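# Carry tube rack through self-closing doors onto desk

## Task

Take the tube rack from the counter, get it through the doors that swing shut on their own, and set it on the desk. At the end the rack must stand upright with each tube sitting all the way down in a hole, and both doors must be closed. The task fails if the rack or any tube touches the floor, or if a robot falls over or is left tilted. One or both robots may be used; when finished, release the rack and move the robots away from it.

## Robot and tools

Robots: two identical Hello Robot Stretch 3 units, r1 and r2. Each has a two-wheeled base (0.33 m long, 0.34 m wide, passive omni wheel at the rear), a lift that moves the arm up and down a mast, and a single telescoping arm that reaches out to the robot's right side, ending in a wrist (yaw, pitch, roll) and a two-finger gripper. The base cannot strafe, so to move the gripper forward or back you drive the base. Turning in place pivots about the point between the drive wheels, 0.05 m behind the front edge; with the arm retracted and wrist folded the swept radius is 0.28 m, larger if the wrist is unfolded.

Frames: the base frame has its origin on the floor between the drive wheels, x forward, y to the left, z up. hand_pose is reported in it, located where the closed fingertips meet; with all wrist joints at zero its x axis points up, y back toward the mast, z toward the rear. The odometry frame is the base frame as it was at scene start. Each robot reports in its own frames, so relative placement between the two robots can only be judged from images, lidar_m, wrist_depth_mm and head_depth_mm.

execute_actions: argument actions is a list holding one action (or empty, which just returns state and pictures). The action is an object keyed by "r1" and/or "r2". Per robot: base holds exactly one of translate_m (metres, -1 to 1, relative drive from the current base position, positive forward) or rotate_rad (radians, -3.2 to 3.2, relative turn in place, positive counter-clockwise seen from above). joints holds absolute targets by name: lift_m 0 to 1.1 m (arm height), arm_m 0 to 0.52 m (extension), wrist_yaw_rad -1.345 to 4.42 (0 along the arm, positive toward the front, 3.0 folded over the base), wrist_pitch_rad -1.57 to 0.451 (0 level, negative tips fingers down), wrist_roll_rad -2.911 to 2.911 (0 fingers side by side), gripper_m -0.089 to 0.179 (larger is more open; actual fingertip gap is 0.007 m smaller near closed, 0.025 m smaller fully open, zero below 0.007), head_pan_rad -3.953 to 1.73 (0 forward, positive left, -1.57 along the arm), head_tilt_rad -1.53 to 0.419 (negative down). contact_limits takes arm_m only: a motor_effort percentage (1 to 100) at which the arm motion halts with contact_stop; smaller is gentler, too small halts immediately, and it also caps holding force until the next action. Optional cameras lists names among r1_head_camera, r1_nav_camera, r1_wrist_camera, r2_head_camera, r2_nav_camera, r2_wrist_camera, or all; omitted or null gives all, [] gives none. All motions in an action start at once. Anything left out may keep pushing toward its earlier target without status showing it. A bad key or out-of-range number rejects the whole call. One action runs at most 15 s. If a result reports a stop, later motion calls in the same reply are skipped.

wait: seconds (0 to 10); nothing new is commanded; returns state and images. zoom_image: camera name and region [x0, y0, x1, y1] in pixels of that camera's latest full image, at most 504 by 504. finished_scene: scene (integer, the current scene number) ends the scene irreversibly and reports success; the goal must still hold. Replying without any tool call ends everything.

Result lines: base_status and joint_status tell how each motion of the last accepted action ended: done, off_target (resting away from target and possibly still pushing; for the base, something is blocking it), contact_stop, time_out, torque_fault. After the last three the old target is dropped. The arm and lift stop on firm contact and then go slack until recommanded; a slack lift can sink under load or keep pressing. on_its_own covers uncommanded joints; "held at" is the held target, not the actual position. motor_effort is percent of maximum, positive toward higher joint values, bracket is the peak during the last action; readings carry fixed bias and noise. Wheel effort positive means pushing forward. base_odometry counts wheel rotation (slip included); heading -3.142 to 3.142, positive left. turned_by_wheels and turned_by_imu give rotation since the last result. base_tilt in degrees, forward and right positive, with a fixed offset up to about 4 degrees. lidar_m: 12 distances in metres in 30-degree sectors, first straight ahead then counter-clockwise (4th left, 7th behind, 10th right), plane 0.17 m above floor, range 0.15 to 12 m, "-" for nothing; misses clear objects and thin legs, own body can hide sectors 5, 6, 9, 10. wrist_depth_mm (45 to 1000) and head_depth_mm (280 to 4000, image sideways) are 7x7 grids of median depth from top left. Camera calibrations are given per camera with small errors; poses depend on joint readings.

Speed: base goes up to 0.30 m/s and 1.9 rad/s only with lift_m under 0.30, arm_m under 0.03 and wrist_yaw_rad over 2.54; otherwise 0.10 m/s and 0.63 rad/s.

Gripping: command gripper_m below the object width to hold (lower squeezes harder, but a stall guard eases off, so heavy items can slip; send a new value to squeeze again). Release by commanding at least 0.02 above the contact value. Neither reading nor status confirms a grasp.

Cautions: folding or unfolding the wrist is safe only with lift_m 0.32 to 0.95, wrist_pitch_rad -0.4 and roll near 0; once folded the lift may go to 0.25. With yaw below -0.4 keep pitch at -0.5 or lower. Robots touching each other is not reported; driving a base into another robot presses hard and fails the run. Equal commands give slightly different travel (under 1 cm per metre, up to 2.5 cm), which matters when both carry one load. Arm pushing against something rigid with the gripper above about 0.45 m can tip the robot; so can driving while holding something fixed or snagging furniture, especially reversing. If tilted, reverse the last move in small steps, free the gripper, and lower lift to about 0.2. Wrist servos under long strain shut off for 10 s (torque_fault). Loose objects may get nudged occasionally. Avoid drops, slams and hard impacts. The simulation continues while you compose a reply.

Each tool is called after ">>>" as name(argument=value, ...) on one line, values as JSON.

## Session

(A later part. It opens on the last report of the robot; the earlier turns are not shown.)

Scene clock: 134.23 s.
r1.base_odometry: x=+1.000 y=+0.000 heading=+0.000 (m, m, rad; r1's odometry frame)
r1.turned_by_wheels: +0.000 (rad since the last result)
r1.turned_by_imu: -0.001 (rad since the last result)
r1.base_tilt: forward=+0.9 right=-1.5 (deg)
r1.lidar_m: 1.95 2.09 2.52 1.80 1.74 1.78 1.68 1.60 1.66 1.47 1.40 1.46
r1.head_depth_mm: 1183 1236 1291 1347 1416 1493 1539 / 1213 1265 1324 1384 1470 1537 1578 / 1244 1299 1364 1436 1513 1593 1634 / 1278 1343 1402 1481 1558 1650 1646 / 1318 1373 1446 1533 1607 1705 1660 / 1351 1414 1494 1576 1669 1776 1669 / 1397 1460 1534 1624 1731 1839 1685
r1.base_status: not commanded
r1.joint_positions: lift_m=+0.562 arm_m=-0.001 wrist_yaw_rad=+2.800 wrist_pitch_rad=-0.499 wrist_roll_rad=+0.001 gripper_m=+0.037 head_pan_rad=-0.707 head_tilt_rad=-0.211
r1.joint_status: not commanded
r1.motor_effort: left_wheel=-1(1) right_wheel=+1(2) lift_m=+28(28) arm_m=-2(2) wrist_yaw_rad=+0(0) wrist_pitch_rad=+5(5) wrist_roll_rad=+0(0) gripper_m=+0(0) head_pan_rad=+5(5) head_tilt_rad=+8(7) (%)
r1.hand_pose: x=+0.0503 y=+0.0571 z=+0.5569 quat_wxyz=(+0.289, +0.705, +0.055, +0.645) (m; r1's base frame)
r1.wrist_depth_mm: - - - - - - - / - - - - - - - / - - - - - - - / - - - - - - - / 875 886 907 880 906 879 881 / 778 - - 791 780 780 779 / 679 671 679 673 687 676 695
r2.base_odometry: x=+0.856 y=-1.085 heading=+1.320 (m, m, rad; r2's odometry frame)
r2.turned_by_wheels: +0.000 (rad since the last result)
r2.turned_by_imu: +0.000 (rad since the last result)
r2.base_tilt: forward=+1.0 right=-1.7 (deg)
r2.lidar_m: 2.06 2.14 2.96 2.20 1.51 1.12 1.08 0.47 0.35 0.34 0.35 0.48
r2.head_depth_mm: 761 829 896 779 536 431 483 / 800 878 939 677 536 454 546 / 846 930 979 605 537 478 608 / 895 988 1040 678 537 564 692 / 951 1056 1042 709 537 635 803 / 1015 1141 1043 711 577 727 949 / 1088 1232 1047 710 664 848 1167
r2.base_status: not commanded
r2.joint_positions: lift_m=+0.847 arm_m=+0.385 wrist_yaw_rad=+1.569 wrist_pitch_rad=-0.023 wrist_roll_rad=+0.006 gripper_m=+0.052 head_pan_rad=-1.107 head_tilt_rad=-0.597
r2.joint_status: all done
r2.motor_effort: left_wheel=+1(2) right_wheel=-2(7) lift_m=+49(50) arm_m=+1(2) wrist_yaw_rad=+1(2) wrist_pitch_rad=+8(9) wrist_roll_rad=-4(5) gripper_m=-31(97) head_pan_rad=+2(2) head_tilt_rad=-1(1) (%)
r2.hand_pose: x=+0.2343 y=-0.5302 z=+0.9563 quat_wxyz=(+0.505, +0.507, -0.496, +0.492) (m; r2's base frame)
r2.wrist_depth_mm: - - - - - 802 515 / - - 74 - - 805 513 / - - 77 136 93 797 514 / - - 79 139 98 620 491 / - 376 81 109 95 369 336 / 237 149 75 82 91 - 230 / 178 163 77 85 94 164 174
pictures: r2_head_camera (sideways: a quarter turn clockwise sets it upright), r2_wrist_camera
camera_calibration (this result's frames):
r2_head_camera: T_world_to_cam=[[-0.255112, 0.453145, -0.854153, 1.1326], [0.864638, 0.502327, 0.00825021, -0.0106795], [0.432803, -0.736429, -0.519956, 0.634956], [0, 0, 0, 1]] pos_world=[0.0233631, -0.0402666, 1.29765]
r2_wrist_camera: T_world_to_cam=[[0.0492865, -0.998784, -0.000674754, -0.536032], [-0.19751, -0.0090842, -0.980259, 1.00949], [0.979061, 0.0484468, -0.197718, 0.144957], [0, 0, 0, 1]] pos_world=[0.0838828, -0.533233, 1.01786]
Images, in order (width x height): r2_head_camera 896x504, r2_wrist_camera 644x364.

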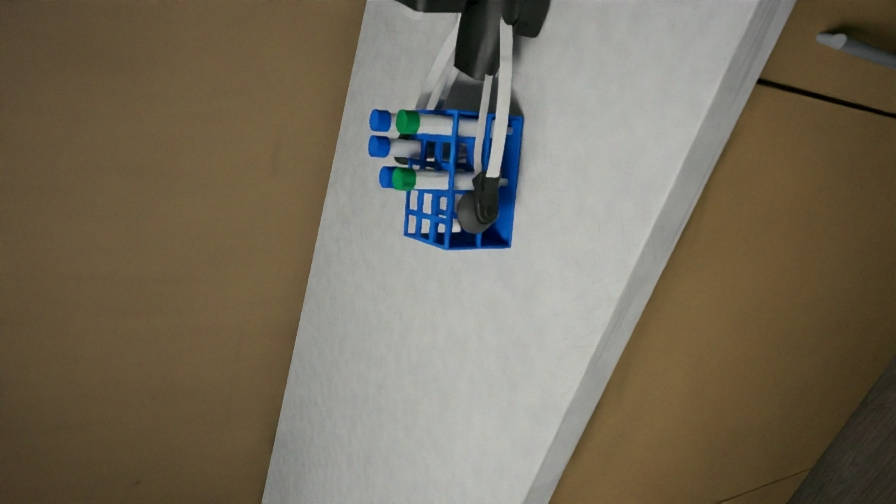

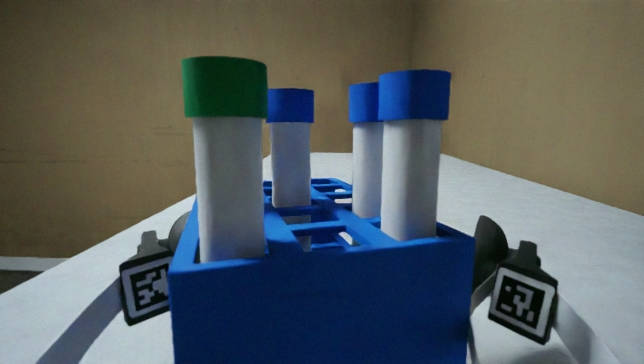

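>>> execute_actions(actions=[{"r2":{"joints":{"lift_m":0.93}}}], cameras=["r2_head_camera","r2_wrist_camera"])

Scene clock: 137.83 s.
r1.base_odometry: x=+1.000 y=+0.000 heading=+0.000 (m, m, rad; r1's odometry frame)
r1.turned_by_wheels: +0.000 (rad since the last result)
r1.turned_by_imu: -0.001 (rad since the last result)
r1.base_tilt: forward=+0.8 right=-1.4 (deg)
r1.lidar_m: 1.95 2.09 2.52 1.80 1.73 1.78 1.69 1.61 1.66 1.47 1.40 1.46
r1.head_depth_mm: 1184 1231 1287 1351 1412 1492 1531 / 1215 1266 1321 1383 1466 1537 1591 / 1247 1305 1364 1433 1508 1589 1631 / 1279 1336 1410 1475 1564 1660 1647 / 1315 1377 1451 1523 1617 1716 1666 / 1352 1419 1497 1576 1676 1769 1666 / 1394 1465 1541 1628 1718 1839 1680
r1.base_status: not commanded
r1.joint_positions: lift_m=+0.562 arm_m=-0.001 wrist_yaw_rad=+2.800 wrist_pitch_rad=-0.499 wrist_roll_rad=+0.001 gripper_m=+0.037 head_pan_rad=-0.707 head_tilt_rad=-0.211
r1.joint_status: not commanded
r1.motor_effort: left_wheel=-1(1) right_wheel=+1(1) lift_m=+28(27) arm_m=-2(2) wrist_yaw_rad=+0(0) wrist_pitch_rad=+4(4) wrist_roll_rad=+0(0) gripper_m=+1(0) head_pan_rad=+4(5) head_tilt_rad=+7(8) (%)
r1.hand_pose: x=+0.0503 y=+0.0571 z=+0.5569 quat_wxyz=(+0.289, +0.705, +0.055, +0.645) (m; r1's base frame)
r1.wrist_depth_mm: - - - - - - - / - - - - - - - / - - - - - - - / - - - - - - - / 875 891 901 873 918 903 889 / 771 - - 763 778 769 776 / 689 683 680 679 680 678 680
r2.base_odometry: x=+0.856 y=-1.085 heading=+1.320 (m, m, rad; r2's odometry frame)
r2.turned_by_wheels: +0.000 (rad since the last result)
r2.turned_by_imu: +0.000 (rad since the last result)
r2.base_tilt: forward=+0.9 right=-1.6 (deg)
r2.lidar_m: 2.06 2.15 2.96 2.19 1.52 1.12 1.08 0.48 0.35 0.34 0.35 0.48
r2.head_depth_mm: 760 827 897 647 535 431 483 / 801 876 884 648 536 454 546 / 846 930 577 623 536 478 609 / 893 993 1040 677 537 565 690 / 951 1060 1047 709 538 635 800 / 1016 1143 1045 710 577 728 951 / 1090 1238 1042 710 664 848 1171
r2.base_status: not commanded
r2.joint_positions: lift_m=+0.929 arm_m=+0.385 wrist_yaw_rad=+1.569 wrist_pitch_rad=-0.028 wrist_roll_rad=+0.006 gripper_m=+0.068 head_pan_rad=-1.107 head_tilt_rad=-0.597
r2.joint_status: all done
r2.on_its_own: gripper_m is held at +0.067, not at your +0.050, by its stall guard, which is still easing
r2.motor_effort: left_wheel=+1(1) right_wheel=-2(1) lift_m=+49(54) arm_m=+3(2) wrist_yaw_rad=+1(0) wrist_pitch_rad=+9(9) wrist_roll_rad=-4(4) gripper_m=-24(27) head_pan_rad=+2(2) head_tilt_rad=-2(1) (%)
r2.hand_pose: x=+0.2341 y=-0.5302 z=+1.0369 quat_wxyz=(+0.506, +0.508, -0.495, +0.491) (m; r2's base frame)
r2.wrist_depth_mm: - - - - - 795 517 / - - 73 - - 795 515 / - - 77 133 94 795 514 / - - 79 140 98 768 511 / - - 81 109 96 622 489 / - - 76 83 92 - 391 / - 278 78 85 94 282 297
pictures: r2_head_camera (sideways: a quarter turn clockwise sets it upright), r2_wrist_camera
camera_calibration (this result's frames):
r2_head_camera: T_world_to_cam=[[-0.255112, 0.453145, -0.854153, 1.1326], [0.864638, 0.502327, 0.00825022, -0.0106795], [0.432803, -0.736429, -0.519956, 0.634957], [0, 0, 0, 1]] pos_world=[0.0233631, -0.0402666, 1.29765]
r2_wrist_camera: T_world_to_cam=[[0.0492908, -0.998784, -0.000909147, -0.535725], [-0.202984, -0.00912614, -0.97914, 1.08853], [0.977941, 0.0484471, -0.203187, 0.166986], [0, 0, 0, 1]] pos_world=[0.0840581, -0.53323, 1.09927]
Images, in order (width x height): r2_head_camera 896x504, r2_wrist_camera 644x364.

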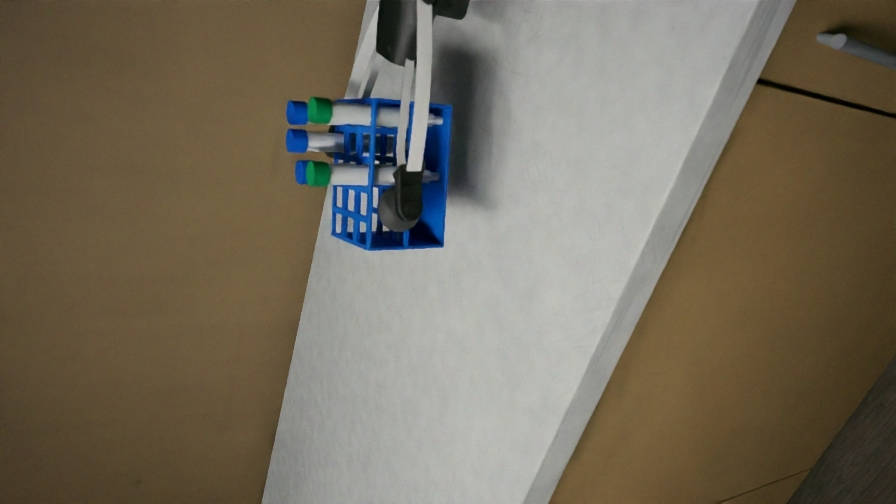

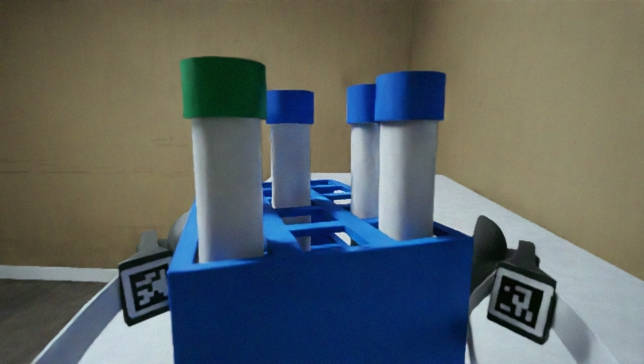

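>>> execute_actions(actions=[{"r2":{"joints":{"arm_m":0.0,"lift_m":0.9}},"r1":{"base":{"rotate_rad":-0.175},"joints":{"lift_m":0.9,"wrist_pitch_rad":-0.4}}}], cameras=[])

>>> execute_actions(actions=[{"r1":{"base":{"translate_m":1.0},"joints":{"wrist_yaw_rad":1.57,"gripper_m":0.15}}}], cameras=[])

>>> execute_actions(actions=[{"r1":{"base":{"rotate_rad":-0.87},"joints":{"wrist_pitch_rad":0,"arm_m":0.5,"head_pan_rad":-0.4,"head_tilt_rad":-0.3}}}], cameras=["r1_head_camera","r1_wrist_camera","r1_nav_camera","r2_wrist_camera"])

Scene clock: 167.50 s.
r1.base_odometry: x=+1.000 y=+0.000 heading=-0.175 (m, m, rad; r1's odometry frame)
r1.turned_by_wheels: -0.175 (rad since the last result)
r1.turned_by_imu: -0.177 (rad since the last result)
r1.base_tilt: forward=+0.8 right=-1.4 (deg)
r1.lidar_m: 1.69 2.20 2.55 1.93 1.73 1.73 1.80 1.61 1.61 1.59 1.40 1.42
r1.head_depth_mm: 1201 1251 1305 1372 1444 1519 1572 / 1208 1256 1312 1387 1456 1528 1585 / 1220 1272 1326 1390 1474 1561 1602 / 1233 1287 1357 1420 1501 1578 1627 / 1250 1303 1370 1439 1511 1601 1658 / 1261 1325 1386 1454 1538 1619 1666 / 1280 1336 1401 1475 1560 1650 1687
r1.base_status: done
r1.joint_positions: lift_m=+0.899 arm_m=-0.001 wrist_yaw_rad=+2.800 wrist_pitch_rad=-0.420 wrist_roll_rad=+0.001 gripper_m=+0.037 head_pan_rad=-0.707 head_tilt_rad=-0.211
r1.joint_status: all done
r1.motor_effort: left_wheel=+2(6) right_wheel=-2(4) lift_m=+40(41) arm_m=-1(1) wrist_yaw_rad=+0(0) wrist_pitch_rad=+8(8) wrist_roll_rad=+0(0) gripper_m=+0(0) head_pan_rad=+4(4) head_tilt_rad=+7(7) (%)
r1.hand_pose: x=+0.0539 y=+0.0671 z=+0.9117 quat_wxyz=(+0.263, +0.707, +0.028, +0.656) (m; r1's base frame)
r1.wrist_depth_mm: - - - - - - - / - - - - - - - / - - - - - - - / - - - - - - - / - - - - - - - / - - - - - - - / - - - - - - -
r2.base_odometry: x=+0.856 y=-1.085 heading=+1.320 (m, m, rad; r2's odometry frame)
r2.turned_by_wheels: +0.000 (rad since the last result)
r2.turned_by_imu: -0.001 (rad since the last result)
r2.base_tilt: forward=+1.0 right=-1.7 (deg)
r2.lidar_m: 2.06 2.14 2.95 2.20 1.52 1.12 1.08 0.48 0.35 0.34 0.35 0.48
r2.head_depth_mm: 761 829 897 709 536 432 484 / 801 878 940 707 537 447 525 / 845 932 976 709 537 467 - / 897 991 1045 709 537 551 - / 949 1061 1048 709 537 620 793 / 1016 1138 1049 711 578 298 293 / 1090 1234 1047 710 600 297 294
r2.base_status: not commanded
r2.joint_positions: lift_m=+0.900 arm_m=+0.002 wrist_yaw_rad=+1.569 wrist_pitch_rad=-0.028 wrist_roll_rad=+0.006 gripper_m=+0.083 head_pan_rad=-1.107 head_tilt_rad=-0.597
r2.joint_status: all done
joint sent to its limit — the command would take r2.arm_m past its lower limit, so that joint was sent only as far as its limit.
r2.on_its_own: gripper_m is held at +0.082, not at your +0.050, by its stall guard, which is not easing now
r2.motor_effort: left_wheel=+1(1) right_wheel=-1(2) lift_m=+20(42) arm_m=-2(3) wrist_yaw_rad=+0(1) wrist_pitch_rad=+10(10) wrist_roll_rad=-3(4) gripper_m=-19(20) head_pan_rad=+2(2) head_tilt_rad=-1(1) (%)
r2.hand_pose: x=+0.2341 y=-0.1479 z=+1.0078 quat_wxyz=(+0.506, +0.508, -0.494, +0.491) (m; r2's base frame)
r2.wrist_depth_mm: - - - - - - - / - - 74 - - - 992 / - - 78 133 94 - 986 / - - 80 140 98 901 897 / - - 81 109 96 536 490 / - - 76 83 92 - 335 / - - 78 85 94 353 255
pictures: none
No camera images: the call's "cameras" was empty. Leave "cameras" out to get every camera's image.

Scene clock: 178.73 s.
r1.base_odometry: x=+1.985 y=-0.174 heading=-0.175 (m, m, rad; r1's odometry frame)
r1.turned_by_wheels: +0.000 (rad since the last result)
r1.turned_by_imu: +0.007 (rad since the last result)
r1.base_tilt: forward=+0.9 right=-1.5 (deg)
r1.lidar_m: 0.91 1.74 1.33 2.16 2.38 2.39 2.63 2.36 1.35 0.84 0.76 0.76
r1.head_depth_mm: 621 648 679 712 750 788 833 / 628 657 688 722 758 800 845 / 635 665 696 731 769 809 859 / 642 672 704 741 781 825 876 / 647 677 708 741 782 824 869 / 647 679 716 758 800 846 899 / 665 697 732 769 812 862 914
r1.base_status: done
r1.joint_positions: lift_m=+0.899 arm_m=-0.001 wrist_yaw_rad=+1.573 wrist_pitch_rad=-0.420 wrist_roll_rad=+0.001 gripper_m=+0.150 head_pan_rad=-0.707 head_tilt_rad=-0.211
r1.joint_status: all done
r1.motor_effort: left_wheel=+1(8) right_wheel=-1(0) lift_m=+40(39) arm_m=-2(2) wrist_yaw_rad=-2(2) wrist_pitch_rad=+7(7) wrist_roll_rad=+0(0) gripper_m=+1(82) head_pan_rad=+4(4) head_tilt_rad=+7(8) (%)
r1.hand_pose: x=+0.2028 y=-0.1437 z=+0.9117 quat_wxyz=(+0.593, +0.594, -0.384, +0.385) (m; r1's base frame)
r1.wrist_depth_mm: - - - 791 642 511 447 / - - - 877 693 545 470 / - - - 962 726 599 488 / - - - - 783 640 517 / - - - - 878 643 539 / - - - - 951 - 586 / - - - - - 786 588
r2.base_odometry: x=+0.856 y=-1.085 heading=+1.320 (m, m, rad; r2's odometry frame)
r2.turned_by_wheels: +0.000 (rad since the last result)
r2.turned_by_imu: -0.001 (rad since the last result)
r2.base_tilt: forward=+0.9 right=-1.7 (deg)
r2.lidar_m: 2.06 2.15 2.96 1.40 1.52 1.12 1.08 0.48 0.35 0.34 0.35 0.48
r2.head_depth_mm: 762 831 899 708 536 431 484 / 801 876 940 709 536 446 526 / 846 929 980 709 537 468 - / 896 989 1044 708 537 550 - / 951 1061 1047 710 537 619 793 / 1018 1140 1045 710 577 298 293 / 1088 1238 1047 711 599 297 294
r2.base_status: not commanded
r2.joint_positions: lift_m=+0.900 arm_m=+0.002 wrist_yaw_rad=+1.569 wrist_pitch_rad=-0.028 wrist_roll_rad=+0.006 gripper_m=+0.083 head_pan_rad=-1.107 head_tilt_rad=-0.597
r2.joint_status: not commanded
r2.on_its_own: gripper_m is held at +0.082, not at your +0.050, by its stall guard, which is not easing now
r2.motor_effort: left_wheel=+1(1) right_wheel=-1(1) lift_m=+20(20) arm_m=-3(2) wrist_yaw_rad=+1(1) wrist_pitch_rad=+10(10) wrist_roll_rad=-3(4) gripper_m=-19(18) head_pan_rad=+3(3) head_tilt_rad=-1(1) (%)
r2.hand_pose: x=+0.2341 y=-0.1479 z=+1.0078 quat_wxyz=(+0.506, +0.508, -0.494, +0.491) (m; r2's base frame)
r2.wrist_depth_mm: - - - - - - - / - - 73 - - - 996 / - - 77 134 94 - - / - - 79 141 98 891 915 / - - 81 109 96 534 491 / - - 76 83 92 - 334 / - - 78 85 94 355 255
pictures: none
No camera images: the call's "cameras" was empty. Leave "cameras" out to get every camera's image.

Scene clock: 183.60 s.
r1.base_odometry: x=+1.985 y=-0.174 heading=-1.045 (m, m, rad; r1's odometry frame)
r1.turned_by_wheels: -0.870 (rad since the last result)
r1.turned_by_imu: -0.869 (rad since the last result)
r1.base_tilt: forward=+0.7 right=-1.3 (deg)
r1.lidar_m: 0.75 0.76 1.05 1.33 1.85 2.49 2.39 2.46 2.45 2.36 1.07 0.79
r1.head_depth_mm: 808 848 905 954 1029 1152 1249 / 769 817 867 926 1001 1075 1173 / 734 777 824 876 939 1010 1088 / 703 740 785 832 886 948 1023 / 673 708 747 790 839 895 957 / 645 679 714 753 800 846 908 / 621 650 683 721 762 806 857
r1.base_status: done
r1.joint_positions: lift_m=+0.899 arm_m=+0.500 wrist_yaw_rad=+1.571 wrist_pitch_rad=-0.023 wrist_roll_rad=+0.001 gripper_m=+0.150 head_pan_rad=-0.407 head_tilt_rad=-0.296
r1.joint_status: all done
r1.motor_effort: left_wheel=+1(5) right_wheel=-2(5) lift_m=+40(39) arm_m=+4(6) wrist_yaw_rad=-1(2) wrist_pitch_rad=+8(9) wrist_roll_rad=+0(0) gripper_m=+0(0) head_pan_rad=+5(34) head_tilt_rad=-2(19) (%)
r1.hand_pose: x=+0.2342 y=-0.6447 z=+1.0081 quat_wxyz=(+0.506, +0.506, -0.494, +0.494) (m; r1's base frame)
r1.wrist_depth_mm: 619 642 637 642 641 659 674 / 640 654 645 667 688 670 688 / 661 668 690 679 678 700 719 / 687 700 703 721 729 714 759 / 715 723 749 739 730 771 782 / 744 755 769 775 799 - 815 / 777 818 802 793 831 834 854
r2.base_odometry: x=+0.856 y=-1.085 heading=+1.320 (m, m, rad; r2's odometry frame)
r2.turned_by_wheels: +0.000 (rad since the last result)
r2.turned_by_imu: +0.000 (rad since the last result)
r2.base_tilt: forward=+0.9 right=-1.6 (deg)
r2.lidar_m: 2.06 2.14 2.95 1.32 1.52 1.12 1.08 0.48 0.35 0.34 0.35 0.48
r2.head_depth_mm: 760 831 895 706 537 431 483 / 801 877 940 709 536 446 527 / 846 931 979 708 536 468 - / 898 990 1045 708 537 551 - / 952 1059 1046 709 537 621 792 / 1018 1138 1047 709 577 298 293 / 1092 1237 1044 709 600 298 294
r2.base_status: not commanded
r2.joint_positions: lift_m=+0.900 arm_m=+0.002 wrist_yaw_rad=+1.569 wrist_pitch_rad=-0.028 wrist_roll_rad=+0.006 gripper_m=+0.083 head_pan_rad=-1.107 head_tilt_rad=-0.597
r2.joint_status: not commanded
r2.on_its_own: gripper_m is held at +0.082, not at your +0.050, by its stall guard, which is not easing now
r2.motor_effort: left_wheel=+1(1) right_wheel=-2(2) lift_m=+20(20) arm_m=-3(2) wrist_yaw_rad=+0(2) wrist_pitch_rad=+10(9) wrist_roll_rad=-3(3) gripper_m=-19(19) head_pan_rad=+3(1) head_tilt_rad=-1(1) (%)
r2.hand_pose: x=+0.2341 y=-0.1479 z=+1.0078 quat_wxyz=(+0.506, +0.508, -0.494, +0.491) (m; r2's base frame)
r2.wrist_depth_mm: - - - - - - - / - - 73 - - - - / - - 77 133 94 - - / - - 79 140 98 901 888 / - - 81 109 96 537 495 / - - 76 83 91 - 336 / - - 78 85 94 352 254
pictures: r1_head_camera (sideways: a quarter turn clockwise sets it upright), r1_nav_camera (sideways: a quarter turn counterclockwise sets it upright), r1_wrist_camera, r2_wrist_camera
camera_calibration (this result's frames):
r1_head_camera: T_world_to_cam=[[-0.283866, 0.155759, -0.946128, 1.25431], [0.396208, 0.917597, 0.0321878, -0.0436441], [0.873178, -0.365726, -0.322188, 0.373243], [0, 0, 0, 1]] pos_world=[0.0474405, -0.0188172, 1.3084]
r1_nav_camera: T_world_to_cam=[[0.276399, -0.179217, 0.944185, -1.18586], [-0.438066, -0.897952, -0.042203, 0.10494], [0.855396, -0.40195, -0.326702, 0.375907], [0, 0, 0, 1]] pos_world=[0.0521929, 0.0328, 1.24691]
r1_wrist_camera: T_world_to_cam=[[-0.0337595, -0.998894, -0.0327141, -0.60612], [-0.250542, 0.040146, -0.967273, 1.08406], [0.967517, -0.0244584, -0.251621, 0.174254], [0, 0, 0, 1]] pos_world=[0.0825479, -0.644708, 1.0726]
r2_wrist_camera: T_world_to_cam=[[0.0493224, -0.998783, -0.000521814, -0.15434], [-0.203329, -0.00952939, -0.979064, 1.0635], [0.977867, 0.0483959, -0.203552, 0.142947], [0, 0, 0, 1]] pos_world=[0.0840692, -0.150936, 1.07025]
Images, in order (width x height): r1_head_camera 896x504, r1_nav_camera 672x504, r1_wrist_camera 644x364, r2_wrist_camera 644x364.

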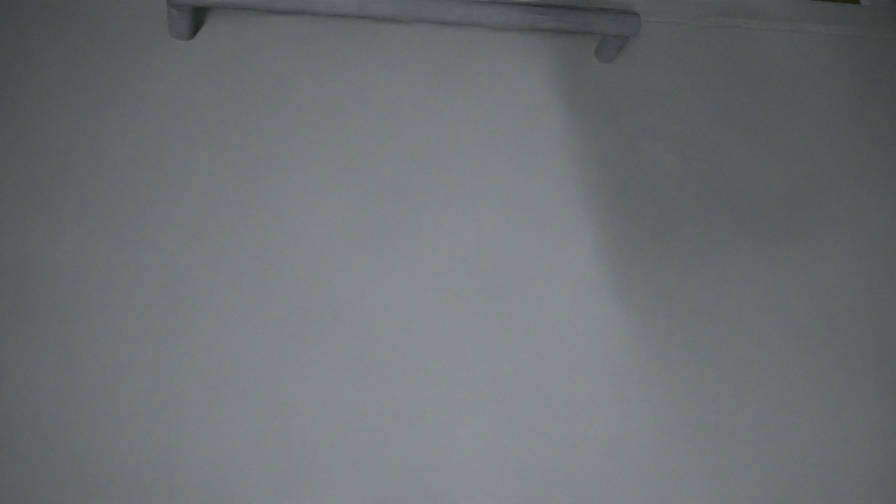

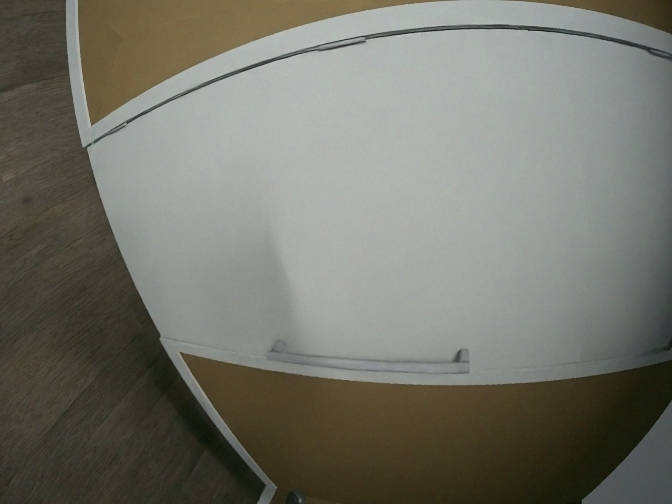

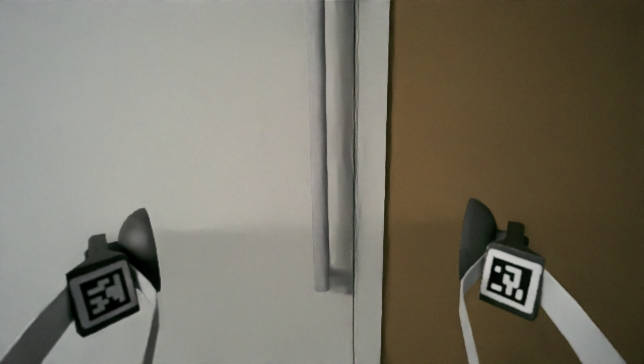

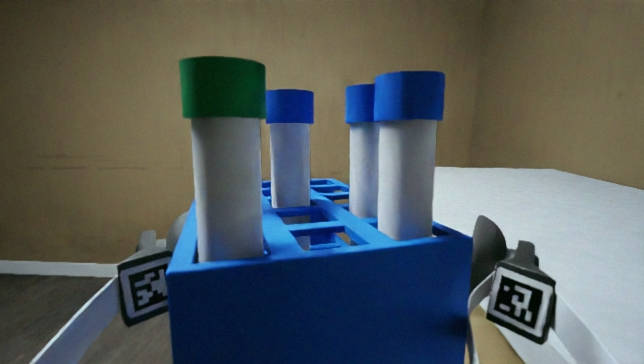

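>>> execute_actions(actions=[{"r1":{"base":{"translate_m":0.42}}}], cameras=["r1_wrist_camera"])

Scene clock: 194.37 s.
r1.base_odometry: x=+2.196 y=-0.537 heading=-1.045 (m, m, rad; r1's odometry frame)
r1.turned_by_wheels: +0.000 (rad since the last result)
r1.turned_by_imu: +0.000 (rad since the last result)
r1.base_tilt: forward=+0.8 right=-1.4 (deg)
r1.lidar_m: 0.34 0.35 0.47 1.24 1.86 2.51 2.80 2.90 2.45 1.37 0.48 0.35
r1.head_depth_mm: 331 352 376 404 435 472 515 / 315 334 355 380 409 441 479 / 301 318 338 359 384 414 447 / 288 303 321 341 363 390 419 / - 290 306 324 344 367 393 / - 282 292 309 327 348 371 / - - 284 295 312 330 351
r1.base_status: done
r1.joint_positions: lift_m=+0.899 arm_m=+0.500 wrist_yaw_rad=+1.571 wrist_pitch_rad=-0.023 wrist_roll_rad=+0.001 gripper_m=+0.150 head_pan_rad=-0.407 head_tilt_rad=-0.296
r1.joint_status: not commanded
r1.motor_effort: left_wheel=+1(5) right_wheel=-1(3) lift_m=+39(39) arm_m=+4(5) wrist_yaw_rad=-1(0) wrist_pitch_rad=+8(9) wrist_roll_rad=+0(0) gripper_m=+0(0) head_pan_rad=+5(5) head_tilt_rad=-2(2) (%)
r1.hand_pose: x=+0.2342 y=-0.6447 z=+1.0081 quat_wxyz=(+0.506, +0.506, -0.494, +0.494) (m; r1's base frame)
r1.wrist_depth_mm: 240 240 243 175 246 236 255 / 247 249 252 182 254 249 264 / 255 259 259 188 265 259 273 / 266 267 271 197 275 277 283 / 279 277 282 207 284 288 294 / 285 291 295 289 296 - 307 / 304 305 306 305 306 318 322
r2.base_odometry: x=+0.856 y=-1.085 heading=+1.320 (m, m, rad; r2's odometry frame)
r2.turned_by_wheels: +0.000 (rad since the last result)
r2.turned_by_imu: -0.001 (rad since the last result)
r2.base_tilt: forward=+0.9 right=-1.7 (deg)
r2.lidar_m: 2.06 2.14 2.96 3.80 1.52 1.12 1.08 0.48 0.35 0.34 0.35 0.48
r2.head_depth_mm: 761 828 898 709 536 431 484 / 802 877 939 708 536 446 526 / 846 931 979 709 536 467 - / 895 990 1042 711 537 550 - / 951 1062 1043 709 537 619 794 / 1014 1138 1044 709 577 298 293 / 1086 1232 1049 709 600 297 294
r2.base_status: not commanded
r2.joint_positions: lift_m=+0.900 arm_m=+0.002 wrist_yaw_rad=+1.569 wrist_pitch_rad=-0.028 wrist_roll_rad=+0.006 gripper_m=+0.083 head_pan_rad=-1.107 head_tilt_rad=-0.597
r2.joint_status: not commanded
r2.on_its_own: gripper_m is held at +0.082, not at your +0.050, by its stall guard, which is not easing now
r2.motor_effort: left_wheel=+1(1) right_wheel=-2(1) lift_m=+20(20) arm_m=-3(2) wrist_yaw_rad=+0(0) wrist_pitch_rad=+9(9) wrist_roll_rad=-3(4) gripper_m=-19(18) head_pan_rad=+3(3) head_tilt_rad=-2(1) (%)
r2.hand_pose: x=+0.2341 y=-0.1479 z=+1.0078 quat_wxyz=(+0.506, +0.508, -0.494, +0.491) (m; r2's base frame)
r2.wrist_depth_mm: - - - - - - - / - - 73 - - - - / - - 77 133 94 - 987 / - - 79 140 98 890 900 / - - 81 109 96 531 492 / - - 76 83 91 - 335 / - - 78 85 94 352 255
pictures: r1_wrist_camera
camera_calibration (this result's frames):
r1_wrist_camera: T_world_to_cam=[[-0.0337595, -0.998894, -0.0327142, -0.60612], [-0.250542, 0.0401461, -0.967273, 1.08406], [0.967517, -0.0244584, -0.251621, 0.174254], [0, 0, 0, 1]] pos_world=[0.0825479, -0.644708, 1.0726]
Images, in order (width x height): r1_wrist_camera 644x364.

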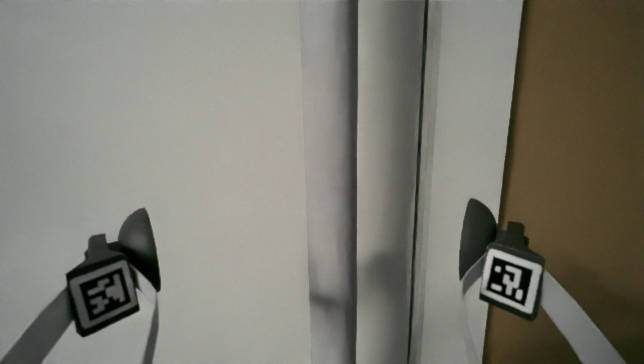

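>>> execute_actions(actions=[{"r1":{"base":{"translate_m":0.06},"joints":{"gripper_m":0.09}}}], cameras=[])

>>> execute_actions(actions=[{"r1":{"joints":{"gripper_m":-0.02}}}], cameras=["r1_wrist_camera"])

>>> execute_actions(actions=[{"r1":{"base":{"translate_m":-0.2},"joints":{"arm_m":0.49}}}], cameras=["r1_wrist_camera","r1_nav_camera"])

Scene clock: 200.17 s.
r1.base_odometry: x=+2.226 y=-0.589 heading=-1.045 (m, m, rad; r1's odometry frame)
r1.turned_by_wheels: +0.000 (rad since the last result)
r1.turned_by_imu: -0.001 (rad since the last result)
r1.base_tilt: forward=+0.9 right=-1.5 (deg)
r1.lidar_m: 0.28 0.28 0.38 1.01 1.86 2.50 2.87 2.96 2.45 1.12 0.40 0.29
r1.head_depth_mm: - 284 298 320 345 375 409 / - - 285 302 324 350 380 / - - - 287 305 328 354 / - - - - 289 309 332 / - - - - - 292 312 / - - - - - 284 295 / - - - - - - 284
r1.base_status: done
r1.joint_positions: lift_m=+0.899 arm_m=+0.500 wrist_yaw_rad=+1.571 wrist_pitch_rad=-0.023 wrist_roll_rad=+0.001 gripper_m=+0.090 head_pan_rad=-0.407 head_tilt_rad=-0.296
r1.joint_status: all done
r1.motor_effort: left_wheel=+1(5) right_wheel=-1(3) lift_m=+39(39) arm_m=+4(4) wrist_yaw_rad=-1(1) wrist_pitch_rad=+8(8) wrist_roll_rad=+0(0) gripper_m=-1(81) head_pan_rad=+4(5) head_tilt_rad=-3(2) (%)
r1.hand_pose: x=+0.2342 y=-0.6447 z=+1.0081 quat_wxyz=(+0.506, +0.506, -0.494, +0.494) (m; r1's base frame)
r1.wrist_depth_mm: 183 186 187 116 191 182 194 / 190 191 194 120 198 187 200 / 198 197 201 125 206 194 209 / 206 207 209 131 214 203 219 / 213 214 217 135 220 209 226 / 221 222 228 142 235 219 236 / 231 234 235 148 242 230 249
r2.base_odometry: x=+0.856 y=-1.085 heading=+1.320 (m, m, rad; r2's odometry frame)
r2.turned_by_wheels: +0.000 (rad since the last result)
r2.turned_by_imu: +0.000 (rad since the last result)
r2.base_tilt: forward=+1.1 right=-1.7 (deg)
r2.lidar_m: 2.06 2.15 2.96 3.79 1.51 1.12 1.08 0.48 0.35 0.34 0.35 0.48
r2.head_depth_mm: 761 829 894 709 537 431 483 / 802 877 939 708 537 446 526 / 845 930 979 709 538 468 - / 895 990 1045 709 537 551 - / 953 1063 1044 708 537 621 794 / 1015 1141 1043 709 577 298 293 / 1092 1235 1047 710 599 297 294
r2.base_status: not commanded
r2.joint_positions: lift_m=+0.900 arm_m=+0.002 wrist_yaw_rad=+1.569 wrist_pitch_rad=-0.028 wrist_roll_rad=+0.006 gripper_m=+0.083 head_pan_rad=-1.107 head_tilt_rad=-0.597
r2.joint_status: not commanded
r2.on_its_own: gripper_m is held at +0.082, not at your +0.050, by its stall guard, which is not easing now
r2.motor_effort: left_wheel=+1(1) right_wheel=-1(2) lift_m=+20(20) arm_m=-3(3) wrist_yaw_rad=+0(0) wrist_pitch_rad=+10(9) wrist_roll_rad=-3(3) gripper_m=-19(19) head_pan_rad=+2(3) head_tilt_rad=-1(1) (%)
r2.hand_pose: x=+0.2341 y=-0.1479 z=+1.0078 quat_wxyz=(+0.506, +0.508, -0.494, +0.491) (m; r2's base frame)
r2.wrist_depth_mm: - - - - - - - / - - 73 - - - - / - - 77 133 94 - - / - - 79 140 98 902 900 / - - 81 109 96 540 489 / - - 76 83 92 - 334 / - - 78 85 94 352 255
pictures: none
No camera images: the call's "cameras" was empty. Leave "cameras" out to get every camera's image.

Scene clock: 201.77 s.
r1.base_odometry: x=+2.226 y=-0.589 heading=-1.045 (m, m, rad; r1's odometry frame)
r1.turned_by_wheels: +0.000 (rad since the last result)
r1.turned_by_imu: +0.000 (rad since the last result)
r1.base_tilt: forward=+0.7 right=-1.3 (deg)
r1.lidar_m: 0.27 0.28 0.38 1.01 1.86 2.51 2.86 2.96 2.45 1.12 0.39 0.29
r1.head_depth_mm: - 284 295 317 342 371 405 / - - 285 299 321 346 376 / - - - 286 303 325 352 / - - - - 288 306 329 / - - - - - 290 310 / - - - - - - 293 / - - - - - - 283
r1.base_status: not commanded
r1.joint_positions: lift_m=+0.899 arm_m=+0.500 wrist_yaw_rad=+1.539 wrist_pitch_rad=-0.023 wrist_roll_rad=+0.001 gripper_m=-0.019 head_pan_rad=-0.407 head_tilt_rad=-0.296
r1.joint_status: all done
r1.on_its_own: wrist_yaw_rad is at rest, and its effort (+26) is outside its rest range (-12 to +12)
r1.motor_effort: left_wheel=+0(1) right_wheel=+0(3) lift_m=+39(39) arm_m=+0(4) wrist_yaw_rad=+26(26) wrist_pitch_rad=+9(8) wrist_roll_rad=+0(0) gripper_m=-25(99) head_pan_rad=+5(4) head_tilt_rad=-3(3) (%)
r1.hand_pose: x=+0.2341 y=-0.6531 z=+1.0082 quat_wxyz=(+0.514, +0.498, -0.502, +0.486) (m; r1's base frame)
r1.wrist_depth_mm: 176 180 182 111 190 184 201 / 183 185 188 115 196 192 209 / 190 193 196 120 204 198 217 / 196 200 202 125 211 208 226 / 204 207 210 129 218 216 236 / 214 214 218 135 221 225 247 / 221 224 230 142 238 247 258
r2.base_odometry: x=+0.856 y=-1.085 heading=+1.320 (m, m, rad; r2's odometry frame)
r2.turned_by_wheels: +0.000 (rad since the last result)
r2.turned_by_imu: +0.000 (rad since the last result)
r2.base_tilt: forward=+1.0 right=-1.7 (deg)
r2.lidar_m: 2.06 2.14 2.96 3.78 1.52 1.12 1.08 0.48 0.35 0.33 0.35 0.48
r2.head_depth_mm: 761 829 899 707 535 431 484 / 799 877 941 709 536 446 527 / 846 933 978 710 536 467 - / 898 989 1042 709 536 551 - / 955 1060 1046 710 537 619 792 / 1016 1140 1046 709 578 298 293 / 1087 1233 1047 710 601 297 294
r2.base_status: not commanded
r2.joint_positions: lift_m=+0.900 arm_m=+0.002 wrist_yaw_rad=+1.569 wrist_pitch_rad=-0.028 wrist_roll_rad=+0.006 gripper_m=+0.083 head_pan_rad=-1.107 head_tilt_rad=-0.597
r2.joint_status: not commanded
r2.on_its_own: gripper_m is held at +0.082, not at your +0.050, by its stall guard, which is not easing now
r2.motor_effort: left_wheel=+1(1) right_wheel=-2(1) lift_m=+20(20) arm_m=-2(3) wrist_yaw_rad=+1(0) wrist_pitch_rad=+9(10) wrist_roll_rad=-3(3) gripper_m=-19(19) head_pan_rad=+3(2) head_tilt_rad=-1(1) (%)
r2.hand_pose: x=+0.2341 y=-0.1479 z=+1.0078 quat_wxyz=(+0.506, +0.508, -0.494, +0.491) (m; r2's base frame)
r2.wrist_depth_mm: - - - - - - - / - - 73 - - - - / - - 77 133 94 - 998 / - - 79 140 98 897 914 / - - 81 109 96 532 492 / - - 76 83 92 - 335 / - - 78 85 94 353 256
pictures: r1_wrist_camera
camera_calibration (this result's frames):
r1_wrist_camera: T_world_to_cam=[[-0.0654918, -0.997317, -0.0327202, -0.606065], [-0.248742, 0.0480723, -0.967376, 1.08933], [0.966353, -0.0552163, -0.251223, 0.153974], [0, 0, 0, 1]] pos_world=[0.0824777, -0.648304, 1.07265]
Images, in order (width x height): r1_wrist_camera 644x364.

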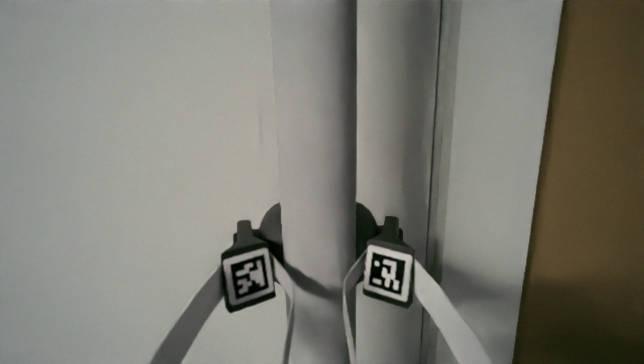

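Scene clock: 205.23 s.
r1.base_odometry: x=+2.125 y=-0.416 heading=-1.044 (m, m, rad; r1's odometry frame)
r1.turned_by_wheels: +0.001 (rad since the last result)
r1.turned_by_imu: -0.001 (rad since the last result)
r1.base_tilt: forward=+0.8 right=-1.4 (deg)
r1.lidar_m: 0.42 0.48 0.66 1.76 1.85 2.50 2.67 2.75 2.45 1.95 0.50 0.42
r1.head_depth_mm: 358 379 404 432 464 502 544 / 351 371 395 422 452 487 529 / 343 364 386 411 441 474 513 / 337 356 378 402 431 462 499 / 331 349 370 394 420 450 485 / 325 342 362 384 410 439 472 / 319 336 355 376 401 428 459
r1.base_status: done
r1.joint_positions: lift_m=+0.899 arm_m=+0.490 wrist_yaw_rad=+1.615 wrist_pitch_rad=-0.023 wrist_roll_rad=+0.001 gripper_m=-0.010 head_pan_rad=-0.407 head_tilt_rad=-0.296
r1.joint_status: all done
r1.on_its_own: wrist_yaw_rad is held at +1.601, not at your +1.570, by its stall guard, which is not easing now; gripper_m is held at -0.011, not at your -0.020, by its stall guard, which is not easing now
r1.motor_effort: left_wheel=+8(16) right_wheel=-9(17) lift_m=+39(40) arm_m=+2(8) wrist_yaw_rad=-12(52) wrist_pitch_rad=+8(9) wrist_roll_rad=+0(0) gripper_m=-21(26) head_pan_rad=+5(5) head_tilt_rad=-2(3) (%)
r1.hand_pose: x=+0.2340 y=-0.6235 z=+1.0082 quat_wxyz=(+0.495, +0.517, -0.483, +0.505) (m; r1's base frame)
r1.wrist_depth_mm: 231 218 205 118 179 374 373 / 243 228 211 122 186 386 388 / 256 237 219 127 193 401 405 / 272 249 232 132 200 423 418 / 285 263 243 135 206 434 436 / 303 279 - 142 212 456 453 / 321 293 267 150 227 470 471
r2.base_odometry: x=+0.856 y=-1.085 heading=+1.320 (m, m, rad; r2's odometry frame)
r2.turned_by_wheels: +0.000 (rad since the last result)
r2.turned_by_imu: +0.000 (rad since the last result)
r2.base_tilt: forward=+1.0 right=-1.8 (deg)
r2.lidar_m: 2.06 2.14 2.96 3.79 1.52 1.12 1.08 0.48 0.35 0.34 0.35 0.48
r2.head_depth_mm: 761 827 899 708 537 431 484 / 803 878 938 709 536 447 525 / 847 931 979 709 537 467 - / 895 991 1042 709 537 551 - / 953 1059 1047 710 537 620 792 / 1016 1140 1044 710 577 298 293 / 1088 1235 1047 708 599 298 294
r2.base_status: not commanded
r2.joint_positions: lift_m=+0.900 arm_m=+0.002 wrist_yaw_rad=+1.569 wrist_pitch_rad=-0.028 wrist_roll_rad=+0.006 gripper_m=+0.083 head_pan_rad=-1.107 head_tilt_rad=-0.597
r2.joint_status: not commanded
r2.on_its_own: gripper_m is held at +0.082, not at your +0.050, by its stall guard, which is not easing now
r2.motor_effort: left_wheel=+1(1) right_wheel=-1(2) lift_m=+21(21) arm_m=-3(3) wrist_yaw_rad=+0(1) wrist_pitch_rad=+10(10) wrist_roll_rad=-3(3) gripper_m=-19(19) head_pan_rad=+3(2) head_tilt_rad=-1(1) (%)
r2.hand_pose: x=+0.2341 y=-0.1479 z=+1.0078 quat_wxyz=(+0.506, +0.508, -0.494, +0.491) (m; r2's base frame)
r2.wrist_depth_mm: - - - - - - - / - - 73 - - - - / - - 77 134 94 - - / - - 79 140 98 895 906 / - - 81 109 96 537 488 / - - 76 83 92 - 335 / - - 78 85 94 355 255
pictures: r1_nav_camera (sideways: a quarter turn counterclockwise sets it upright), r1_wrist_camera
camera_calibration (this result's frames):
r1_nav_camera: T_world_to_cam=[[0.276624, -0.1793, 0.944103, -1.18576], [-0.438039, -0.897966, -0.0421912, 0.104925], [0.855337, -0.401882, -0.326939, 0.376217], [0, 0, 0, 1]] pos_world=[0.0521788, 0.0328074, 1.24691]
r1_wrist_camera: T_world_to_cam=[[0.0106637, -0.999402, -0.0328935, -0.595448], [-0.251773, 0.029152, -0.967347, 1.07674], [0.967728, 0.0185972, -0.251312, 0.201508], [0, 0, 0, 1]] pos_world=[0.0824395, -0.630229, 1.07264]
Images, in order (width x height): r1_nav_camera 672x504, r1_wrist_camera 644x364.

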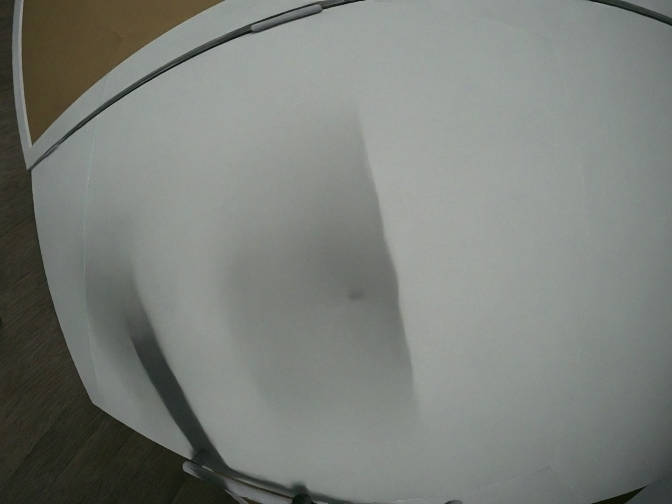

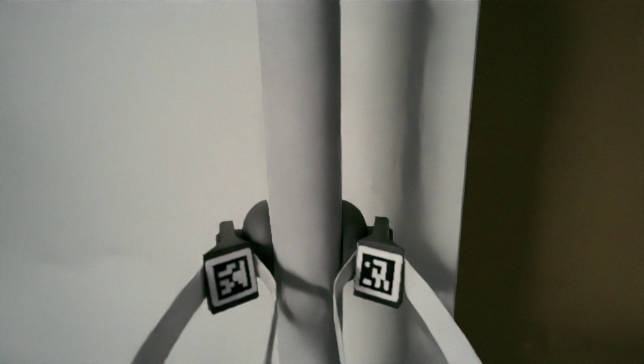

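>>> execute_actions(actions=[{"r1":{"base":{"translate_m":-0.25},"joints":{"arm_m":0.38}}}], cameras=["r1_wrist_camera"])

>>> execute_actions(actions=[{"r1":{"base":{"translate_m":-0.2},"joints":{"arm_m":0.21,"wrist_yaw_rad":1.4}}}], cameras=["r1_wrist_camera","r1_nav_camera"])

Scene clock: 213.27 s.
r1.base_odometry: x=+2.000 y=-0.200 heading=-1.044 (m, m, rad; r1's odometry frame)
r1.turned_by_wheels: +0.000 (rad since the last result)
r1.turned_by_imu: -0.047 (rad since the last result)
r1.base_tilt: forward=+0.9 right=-1.4 (deg)
r1.lidar_m: 0.68 0.72 0.96 1.79 1.33 2.39 2.42 2.48 2.50 2.37 0.86 0.68
r1.head_depth_mm: 649 689 736 788 846 917 999 / 628 666 709 757 812 878 952 / 611 645 684 728 780 842 906 / 591 625 661 703 752 804 866 / 575 605 639 679 724 772 833 / 557 587 619 657 699 744 798 / 543 570 600 634 673 718 765
r1.base_status: done
r1.joint_positions: lift_m=+0.899 arm_m=+0.380 wrist_yaw_rad=+1.604 wrist_pitch_rad=-0.021 wrist_roll_rad=+0.001 gripper_m=-0.011 head_pan_rad=-0.407 head_tilt_rad=-0.297
r1.joint_status: all done
r1.on_its_own: wrist_yaw_rad is held at +1.601, not at your +1.570, by its stall guard, which is not easing now; gripper_m is held at -0.011, not at your -0.020, by its stall guard, which is not easing now
r1.motor_effort: left_wheel=+1(32) right_wheel=+0(17) lift_m=+39(40) arm_m=+2(18) wrist_yaw_rad=-3(87) wrist_pitch_rad=+8(9) wrist_roll_rad=+0(0) gripper_m=-6(29) head_pan_rad=+5(5) head_tilt_rad=-2(2) (%)
r1.hand_pose: x=+0.2342 y=-0.5164 z=+1.0086 quat_wxyz=(+0.497, +0.514, -0.486, +0.503) (m; r1's base frame)
r1.wrist_depth_mm: 560 531 517 512 483 660 664 / 583 567 537 523 503 652 684 / 605 581 560 547 530 706 698 / 626 598 600 574 560 720 733 / 657 633 622 - 576 744 759 / 678 683 646 603 607 779 805 / 710 704 666 647 636 817 849
r2.base_odometry: x=+0.856 y=-1.085 heading=+1.320 (m, m, rad; r2's odometry frame)
r2.turned_by_wheels: +0.000 (rad since the last result)
r2.turned_by_imu: -0.001 (rad since the last result)
r2.base_tilt: forward=+0.9 right=-1.7 (deg)
r2.lidar_m: 2.06 2.15 2.95 1.33 1.52 1.11 1.08 0.48 0.35 0.34 0.35 0.48
r2.head_depth_mm: 761 829 897 708 537 432 484 / 801 876 936 708 537 445 526 / 845 932 977 710 537 468 - / 896 991 1045 710 536 550 - / 955 1061 1046 710 537 620 793 / 1016 1138 1048 710 577 298 293 / 1090 1230 1046 711 600 298 294
r2.base_status: not commanded
r2.joint_positions: lift_m=+0.900 arm_m=+0.002 wrist_yaw_rad=+1.569 wrist_pitch_rad=-0.028 wrist_roll_rad=+0.006 gripper_m=+0.083 head_pan_rad=-1.107 head_tilt_rad=-0.597
r2.joint_status: not commanded
r2.on_its_own: gripper_m is held at +0.082, not at your +0.050, by its stall guard, which is not easing now
r2.motor_effort: left_wheel=+1(1) right_wheel=-2(2) lift_m=+21(20) arm_m=-3(2) wrist_yaw_rad=+0(2) wrist_pitch_rad=+9(9) wrist_roll_rad=-4(3) gripper_m=-19(19) head_pan_rad=+2(1) head_tilt_rad=-1(1) (%)
r2.hand_pose: x=+0.2341 y=-0.1479 z=+1.0078 quat_wxyz=(+0.506, +0.508, -0.494, +0.491) (m; r2's base frame)
r2.wrist_depth_mm: - - - - - - - / - - 73 - - - - / - - 77 133 94 - 986 / - - 79 141 98 899 908 / - - 81 109 96 536 488 / - - 76 83 92 - 337 / - - 78 85 94 352 254
pictures: r1_wrist_camera
camera_calibration (this result's frames):
r1_wrist_camera: T_world_to_cam=[[-0.000658857, -0.999451, -0.0331315, -0.485558], [-0.24964, 0.0322469, -0.967802, 1.07568], [0.968338, 0.00763331, -0.249525, 0.191867], [0, 0, 0, 1]] pos_world=[0.0824203, -0.521444, 1.07283]
Images, in order (width x height): r1_wrist_camera 644x364.

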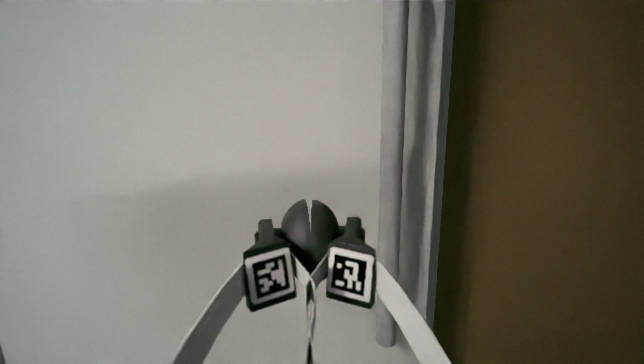

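Scene clock: 216.73 s.
r1.base_odometry: x=+1.899 y=-0.027 heading=-1.044 (m, m, rad; r1's odometry frame)
r1.turned_by_wheels: +0.000 (rad since the last result)
r1.turned_by_imu: -0.002 (rad since the last result)
r1.base_tilt: forward=+0.8 right=-1.4 (deg)
r1.lidar_m: 0.91 0.92 1.23 1.29 1.81 2.35 2.22 2.28 2.52 2.38 1.38 0.97
r1.head_depth_mm: 1031 1095 1180 1263 1367 1483 1494 / 976 1025 1083 1146 1257 1362 1445 / 928 980 1040 1110 1187 1275 1375 / 883 932 982 1044 1115 1192 1281 / 842 884 934 985 1048 1115 1194 / 807 847 888 934 994 1055 1123 / 772 807 847 894 938 994 1054
r1.base_status: done
r1.joint_positions: lift_m=+0.899 arm_m=+0.210 wrist_yaw_rad=+1.402 wrist_pitch_rad=-0.021 wrist_roll_rad=+0.001 gripper_m=-0.011 head_pan_rad=-0.407 head_tilt_rad=-0.297
r1.joint_status: all done
r1.on_its_own: gripper_m is held at -0.011, not at your -0.020, by its stall guard, which is not easing now
r1.motor_effort: left_wheel=+1(3) right_wheel=+0(2) lift_m=+40(40) arm_m=-6(7) wrist_yaw_rad=-2(3) wrist_pitch_rad=+8(8) wrist_roll_rad=+0(0) gripper_m=-6(7) head_pan_rad=+4(4) head_tilt_rad=-2(2) (%)
r1.hand_pose: x=+0.2307 y=-0.3983 z=+1.0086 quat_wxyz=(+0.545, +0.462, -0.536, +0.450) (m; r1's base frame)
r1.wrist_depth_mm: 684 741 785 824 888 961 - / 713 763 793 872 924 995 - / 735 774 815 896 982 - - / 756 822 871 917 968 - - / 775 835 880 - - - - / 828 854 924 - - - - / 840 890 - - - - -
r2.base_odometry: x=+0.856 y=-1.085 heading=+1.320 (m, m, rad; r2's odometry frame)
r2.turned_by_wheels: +0.000 (rad since the last result)
r2.turned_by_imu: +0.000 (rad since the last result)
r2.base_tilt: forward=+1.0 right=-1.7 (deg)
r2.lidar_m: 2.06 2.14 2.96 1.29 1.51 1.12 1.08 0.48 0.35 0.34 0.35 0.48
r2.head_depth_mm: 760 829 896 706 536 431 483 / 801 877 938 709 536 446 526 / 845 929 976 709 535 467 - / 895 994 1046 709 536 551 - / 953 1062 1045 709 538 619 793 / 1018 1140 1044 709 578 298 293 / 1089 1236 1045 711 600 298 294
r2.base_status: not commanded
r2.joint_positions: lift_m=+0.900 arm_m=+0.002 wrist_yaw_rad=+1.569 wrist_pitch_rad=-0.028 wrist_roll_rad=+0.006 gripper_m=+0.083 head_pan_rad=-1.107 head_tilt_rad=-0.597
r2.joint_status: not commanded
r2.on_its_own: gripper_m is held at +0.082, not at your +0.050, by its stall guard, which is not easing now
r2.motor_effort: left_wheel=+1(1) right_wheel=-2(1) lift_m=+20(21) arm_m=-2(2) wrist_yaw_rad=+1(0) wrist_pitch_rad=+10(9) wrist_roll_rad=-4(3) gripper_m=-19(19) head_pan_rad=+2(2) head_tilt_rad=-1(1) (%)
r2.hand_pose: x=+0.2341 y=-0.1479 z=+1.0078 quat_wxyz=(+0.506, +0.508, -0.494, +0.491) (m; r2's base frame)
r2.wrist_depth_mm: - - - - - - - / - - 73 - - - - / - - 77 134 94 - 985 / - - 79 140 98 898 892 / - - 81 109 96 532 488 / - - 76 83 92 - 335 / - - 78 85 94 351 254
pictures: r1_nav_camera (sideways: a quarter turn counterclockwise sets it upright), r1_wrist_camera
camera_calibration (this result's frames):
r1_nav_camera: T_world_to_cam=[[0.277006, -0.179439, 0.943965, -1.18558], [-0.43799, -0.89799, -0.0421713, 0.104898], [0.855238, -0.401765, -0.327341, 0.37674], [0, 0, 0, 1]] pos_world=[0.052155, 0.03282, 1.24689]
r1_wrist_camera: T_world_to_cam=[[-0.200912, -0.979049, -0.0331314, -0.313243], [-0.238116, 0.0816148, -0.967802, 1.088], [0.950229, -0.186554, -0.249525, 0.121191], [0, 0, 0, 1]] pos_world=[0.0809766, -0.372869, 1.07283]
Images, in order (width x height): r1_nav_camera 672x504, r1_wrist_camera 644x364.

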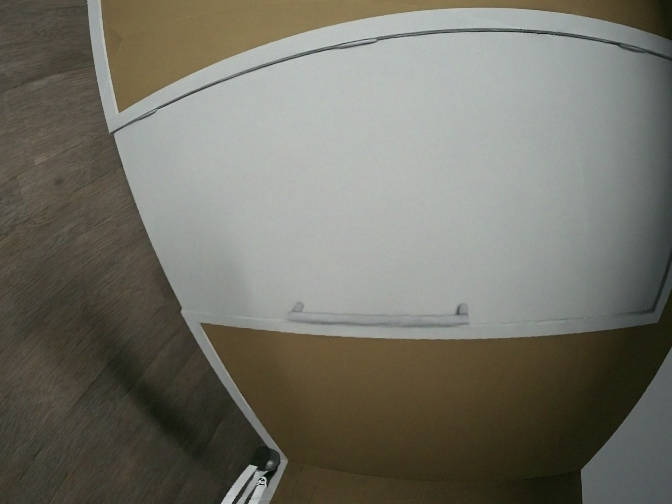

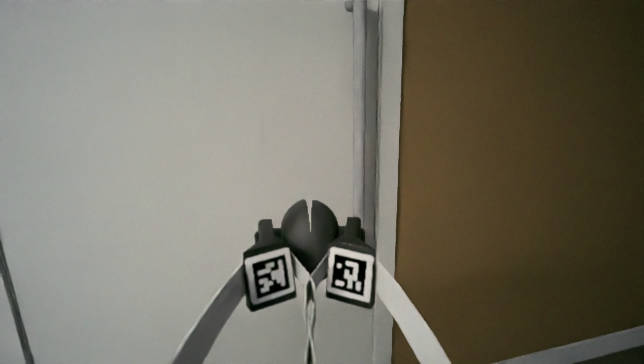

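>>> execute_actions(actions=[{"r1":{"base":{"translate_m":0.55},"joints":{"arm_m":0.52,"wrist_yaw_rad":1.57,"gripper_m":0.09}}}], cameras=["r1_wrist_camera"])

Scene clock: 236.53 s.
r1.base_odometry: x=+2.176 y=-0.503 heading=-1.044 (m, m, rad; r1's odometry frame)
r1.turned_by_wheels: +0.000 (rad since the last result)
r1.turned_by_imu: +0.001 (rad since the last result)
r1.base_tilt: forward=+0.7 right=-1.6 (deg)
r1.lidar_m: 0.37 0.38 0.49 1.17 1.85 2.42 2.77 2.83 2.47 1.84 0.56 0.39
r1.head_depth_mm: 385 410 438 471 508 552 604 / 364 386 411 440 474 511 555 / 346 365 387 413 442 475 513 / 329 347 367 389 415 444 478 / 314 330 348 368 391 417 446 / 300 315 331 349 369 392 418 / 288 300 315 332 350 371 394
r1.base_status: done
r1.joint_positions: lift_m=+0.899 arm_m=+0.519 wrist_yaw_rad=+1.568 wrist_pitch_rad=-0.021 wrist_roll_rad=+0.001 gripper_m=+0.090 head_pan_rad=-0.407 head_tilt_rad=-0.297
r1.joint_status: all done
r1.motor_effort: left_wheel=+0(5) right_wheel=+0(3) lift_m=+39(39) arm_m=+4(4) wrist_yaw_rad=+2(3) wrist_pitch_rad=+8(8) wrist_roll_rad=+0(0) gripper_m=+0(80) head_pan_rad=+5(4) head_tilt_rad=-2(2) (%)
r1.hand_pose: x=+0.2343 y=-0.6645 z=+1.0086 quat_wxyz=(+0.506, +0.505, -0.495, +0.494) (m; r1's base frame)
r1.wrist_depth_mm: 288 293 294 302 300 319 325 / 296 300 304 314 313 328 340 / 307 312 319 326 326 343 354 / 318 323 328 338 336 353 369 / 325 338 345 351 345 374 386 / 339 352 356 369 366 388 402 / 354 366 370 375 391 403 423
r2.base_odometry: x=+0.856 y=-1.085 heading=+1.320 (m, m, rad; r2's odometry frame)
r2.turned_by_wheels: +0.000 (rad since the last result)
r2.turned_by_imu: -0.001 (rad since the last result)
r2.base_tilt: forward=+0.9 right=-1.7 (deg)
r2.lidar_m: 2.06 2.15 2.95 3.79 1.52 1.11 1.08 0.48 0.35 0.33 0.35 0.48
r2.head_depth_mm: 760 829 898 706 536 431 484 / 802 877 943 707 536 446 526 / 847 930 975 709 536 467 - / 895 991 1045 709 537 550 - / 953 1060 1047 709 537 619 794 / 1016 1135 1045 709 577 298 293 / 1093 1231 1048 709 600 297 294
r2.base_status: not commanded
r2.joint_positions: lift_m=+0.900 arm_m=+0.002 wrist_yaw_rad=+1.569 wrist_pitch_rad=-0.028 wrist_roll_rad=+0.006 gripper_m=+0.083 head_pan_rad=-1.107 head_tilt_rad=-0.597
r2.joint_status: not commanded
r2.on_its_own: gripper_m is held at +0.082, not at your +0.050, by its stall guard, which is not easing now
r2.motor_effort: left_wheel=+1(1) right_wheel=-1(2) lift_m=+20(20) arm_m=-2(2) wrist_yaw_rad=+1(2) wrist_pitch_rad=+9(10) wrist_roll_rad=-3(3) gripper_m=-19(19) head_pan_rad=+2(2) head_tilt_rad=-1(1) (%)
r2.hand_pose: x=+0.2341 y=-0.1479 z=+1.0078 quat_wxyz=(+0.506, +0.508, -0.494, +0.491) (m; r2's base frame)
r2.wrist_depth_mm: - - - - - - - / - - 73 - - - - / - - 77 133 94 - 985 / - - 79 141 98 890 905 / - - 81 109 96 537 488 / - - 76 83 92 - 336 / - - 78 85 94 351 256
pictures: r1_wrist_camera
camera_calibration (this result's frames):
r1_wrist_camera: T_world_to_cam=[[-0.0363543, -0.99879, -0.0331314, -0.624729], [-0.248329, 0.0411423, -0.967802, 1.08609], [0.967993, -0.0269563, -0.249525, 0.169964], [0, 0, 0, 1]] pos_world=[0.082472, -0.664076, 1.07283]
Images, in order (width x height): r1_wrist_camera 644x364.

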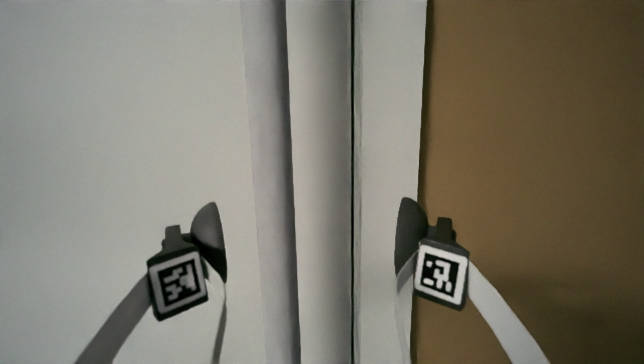

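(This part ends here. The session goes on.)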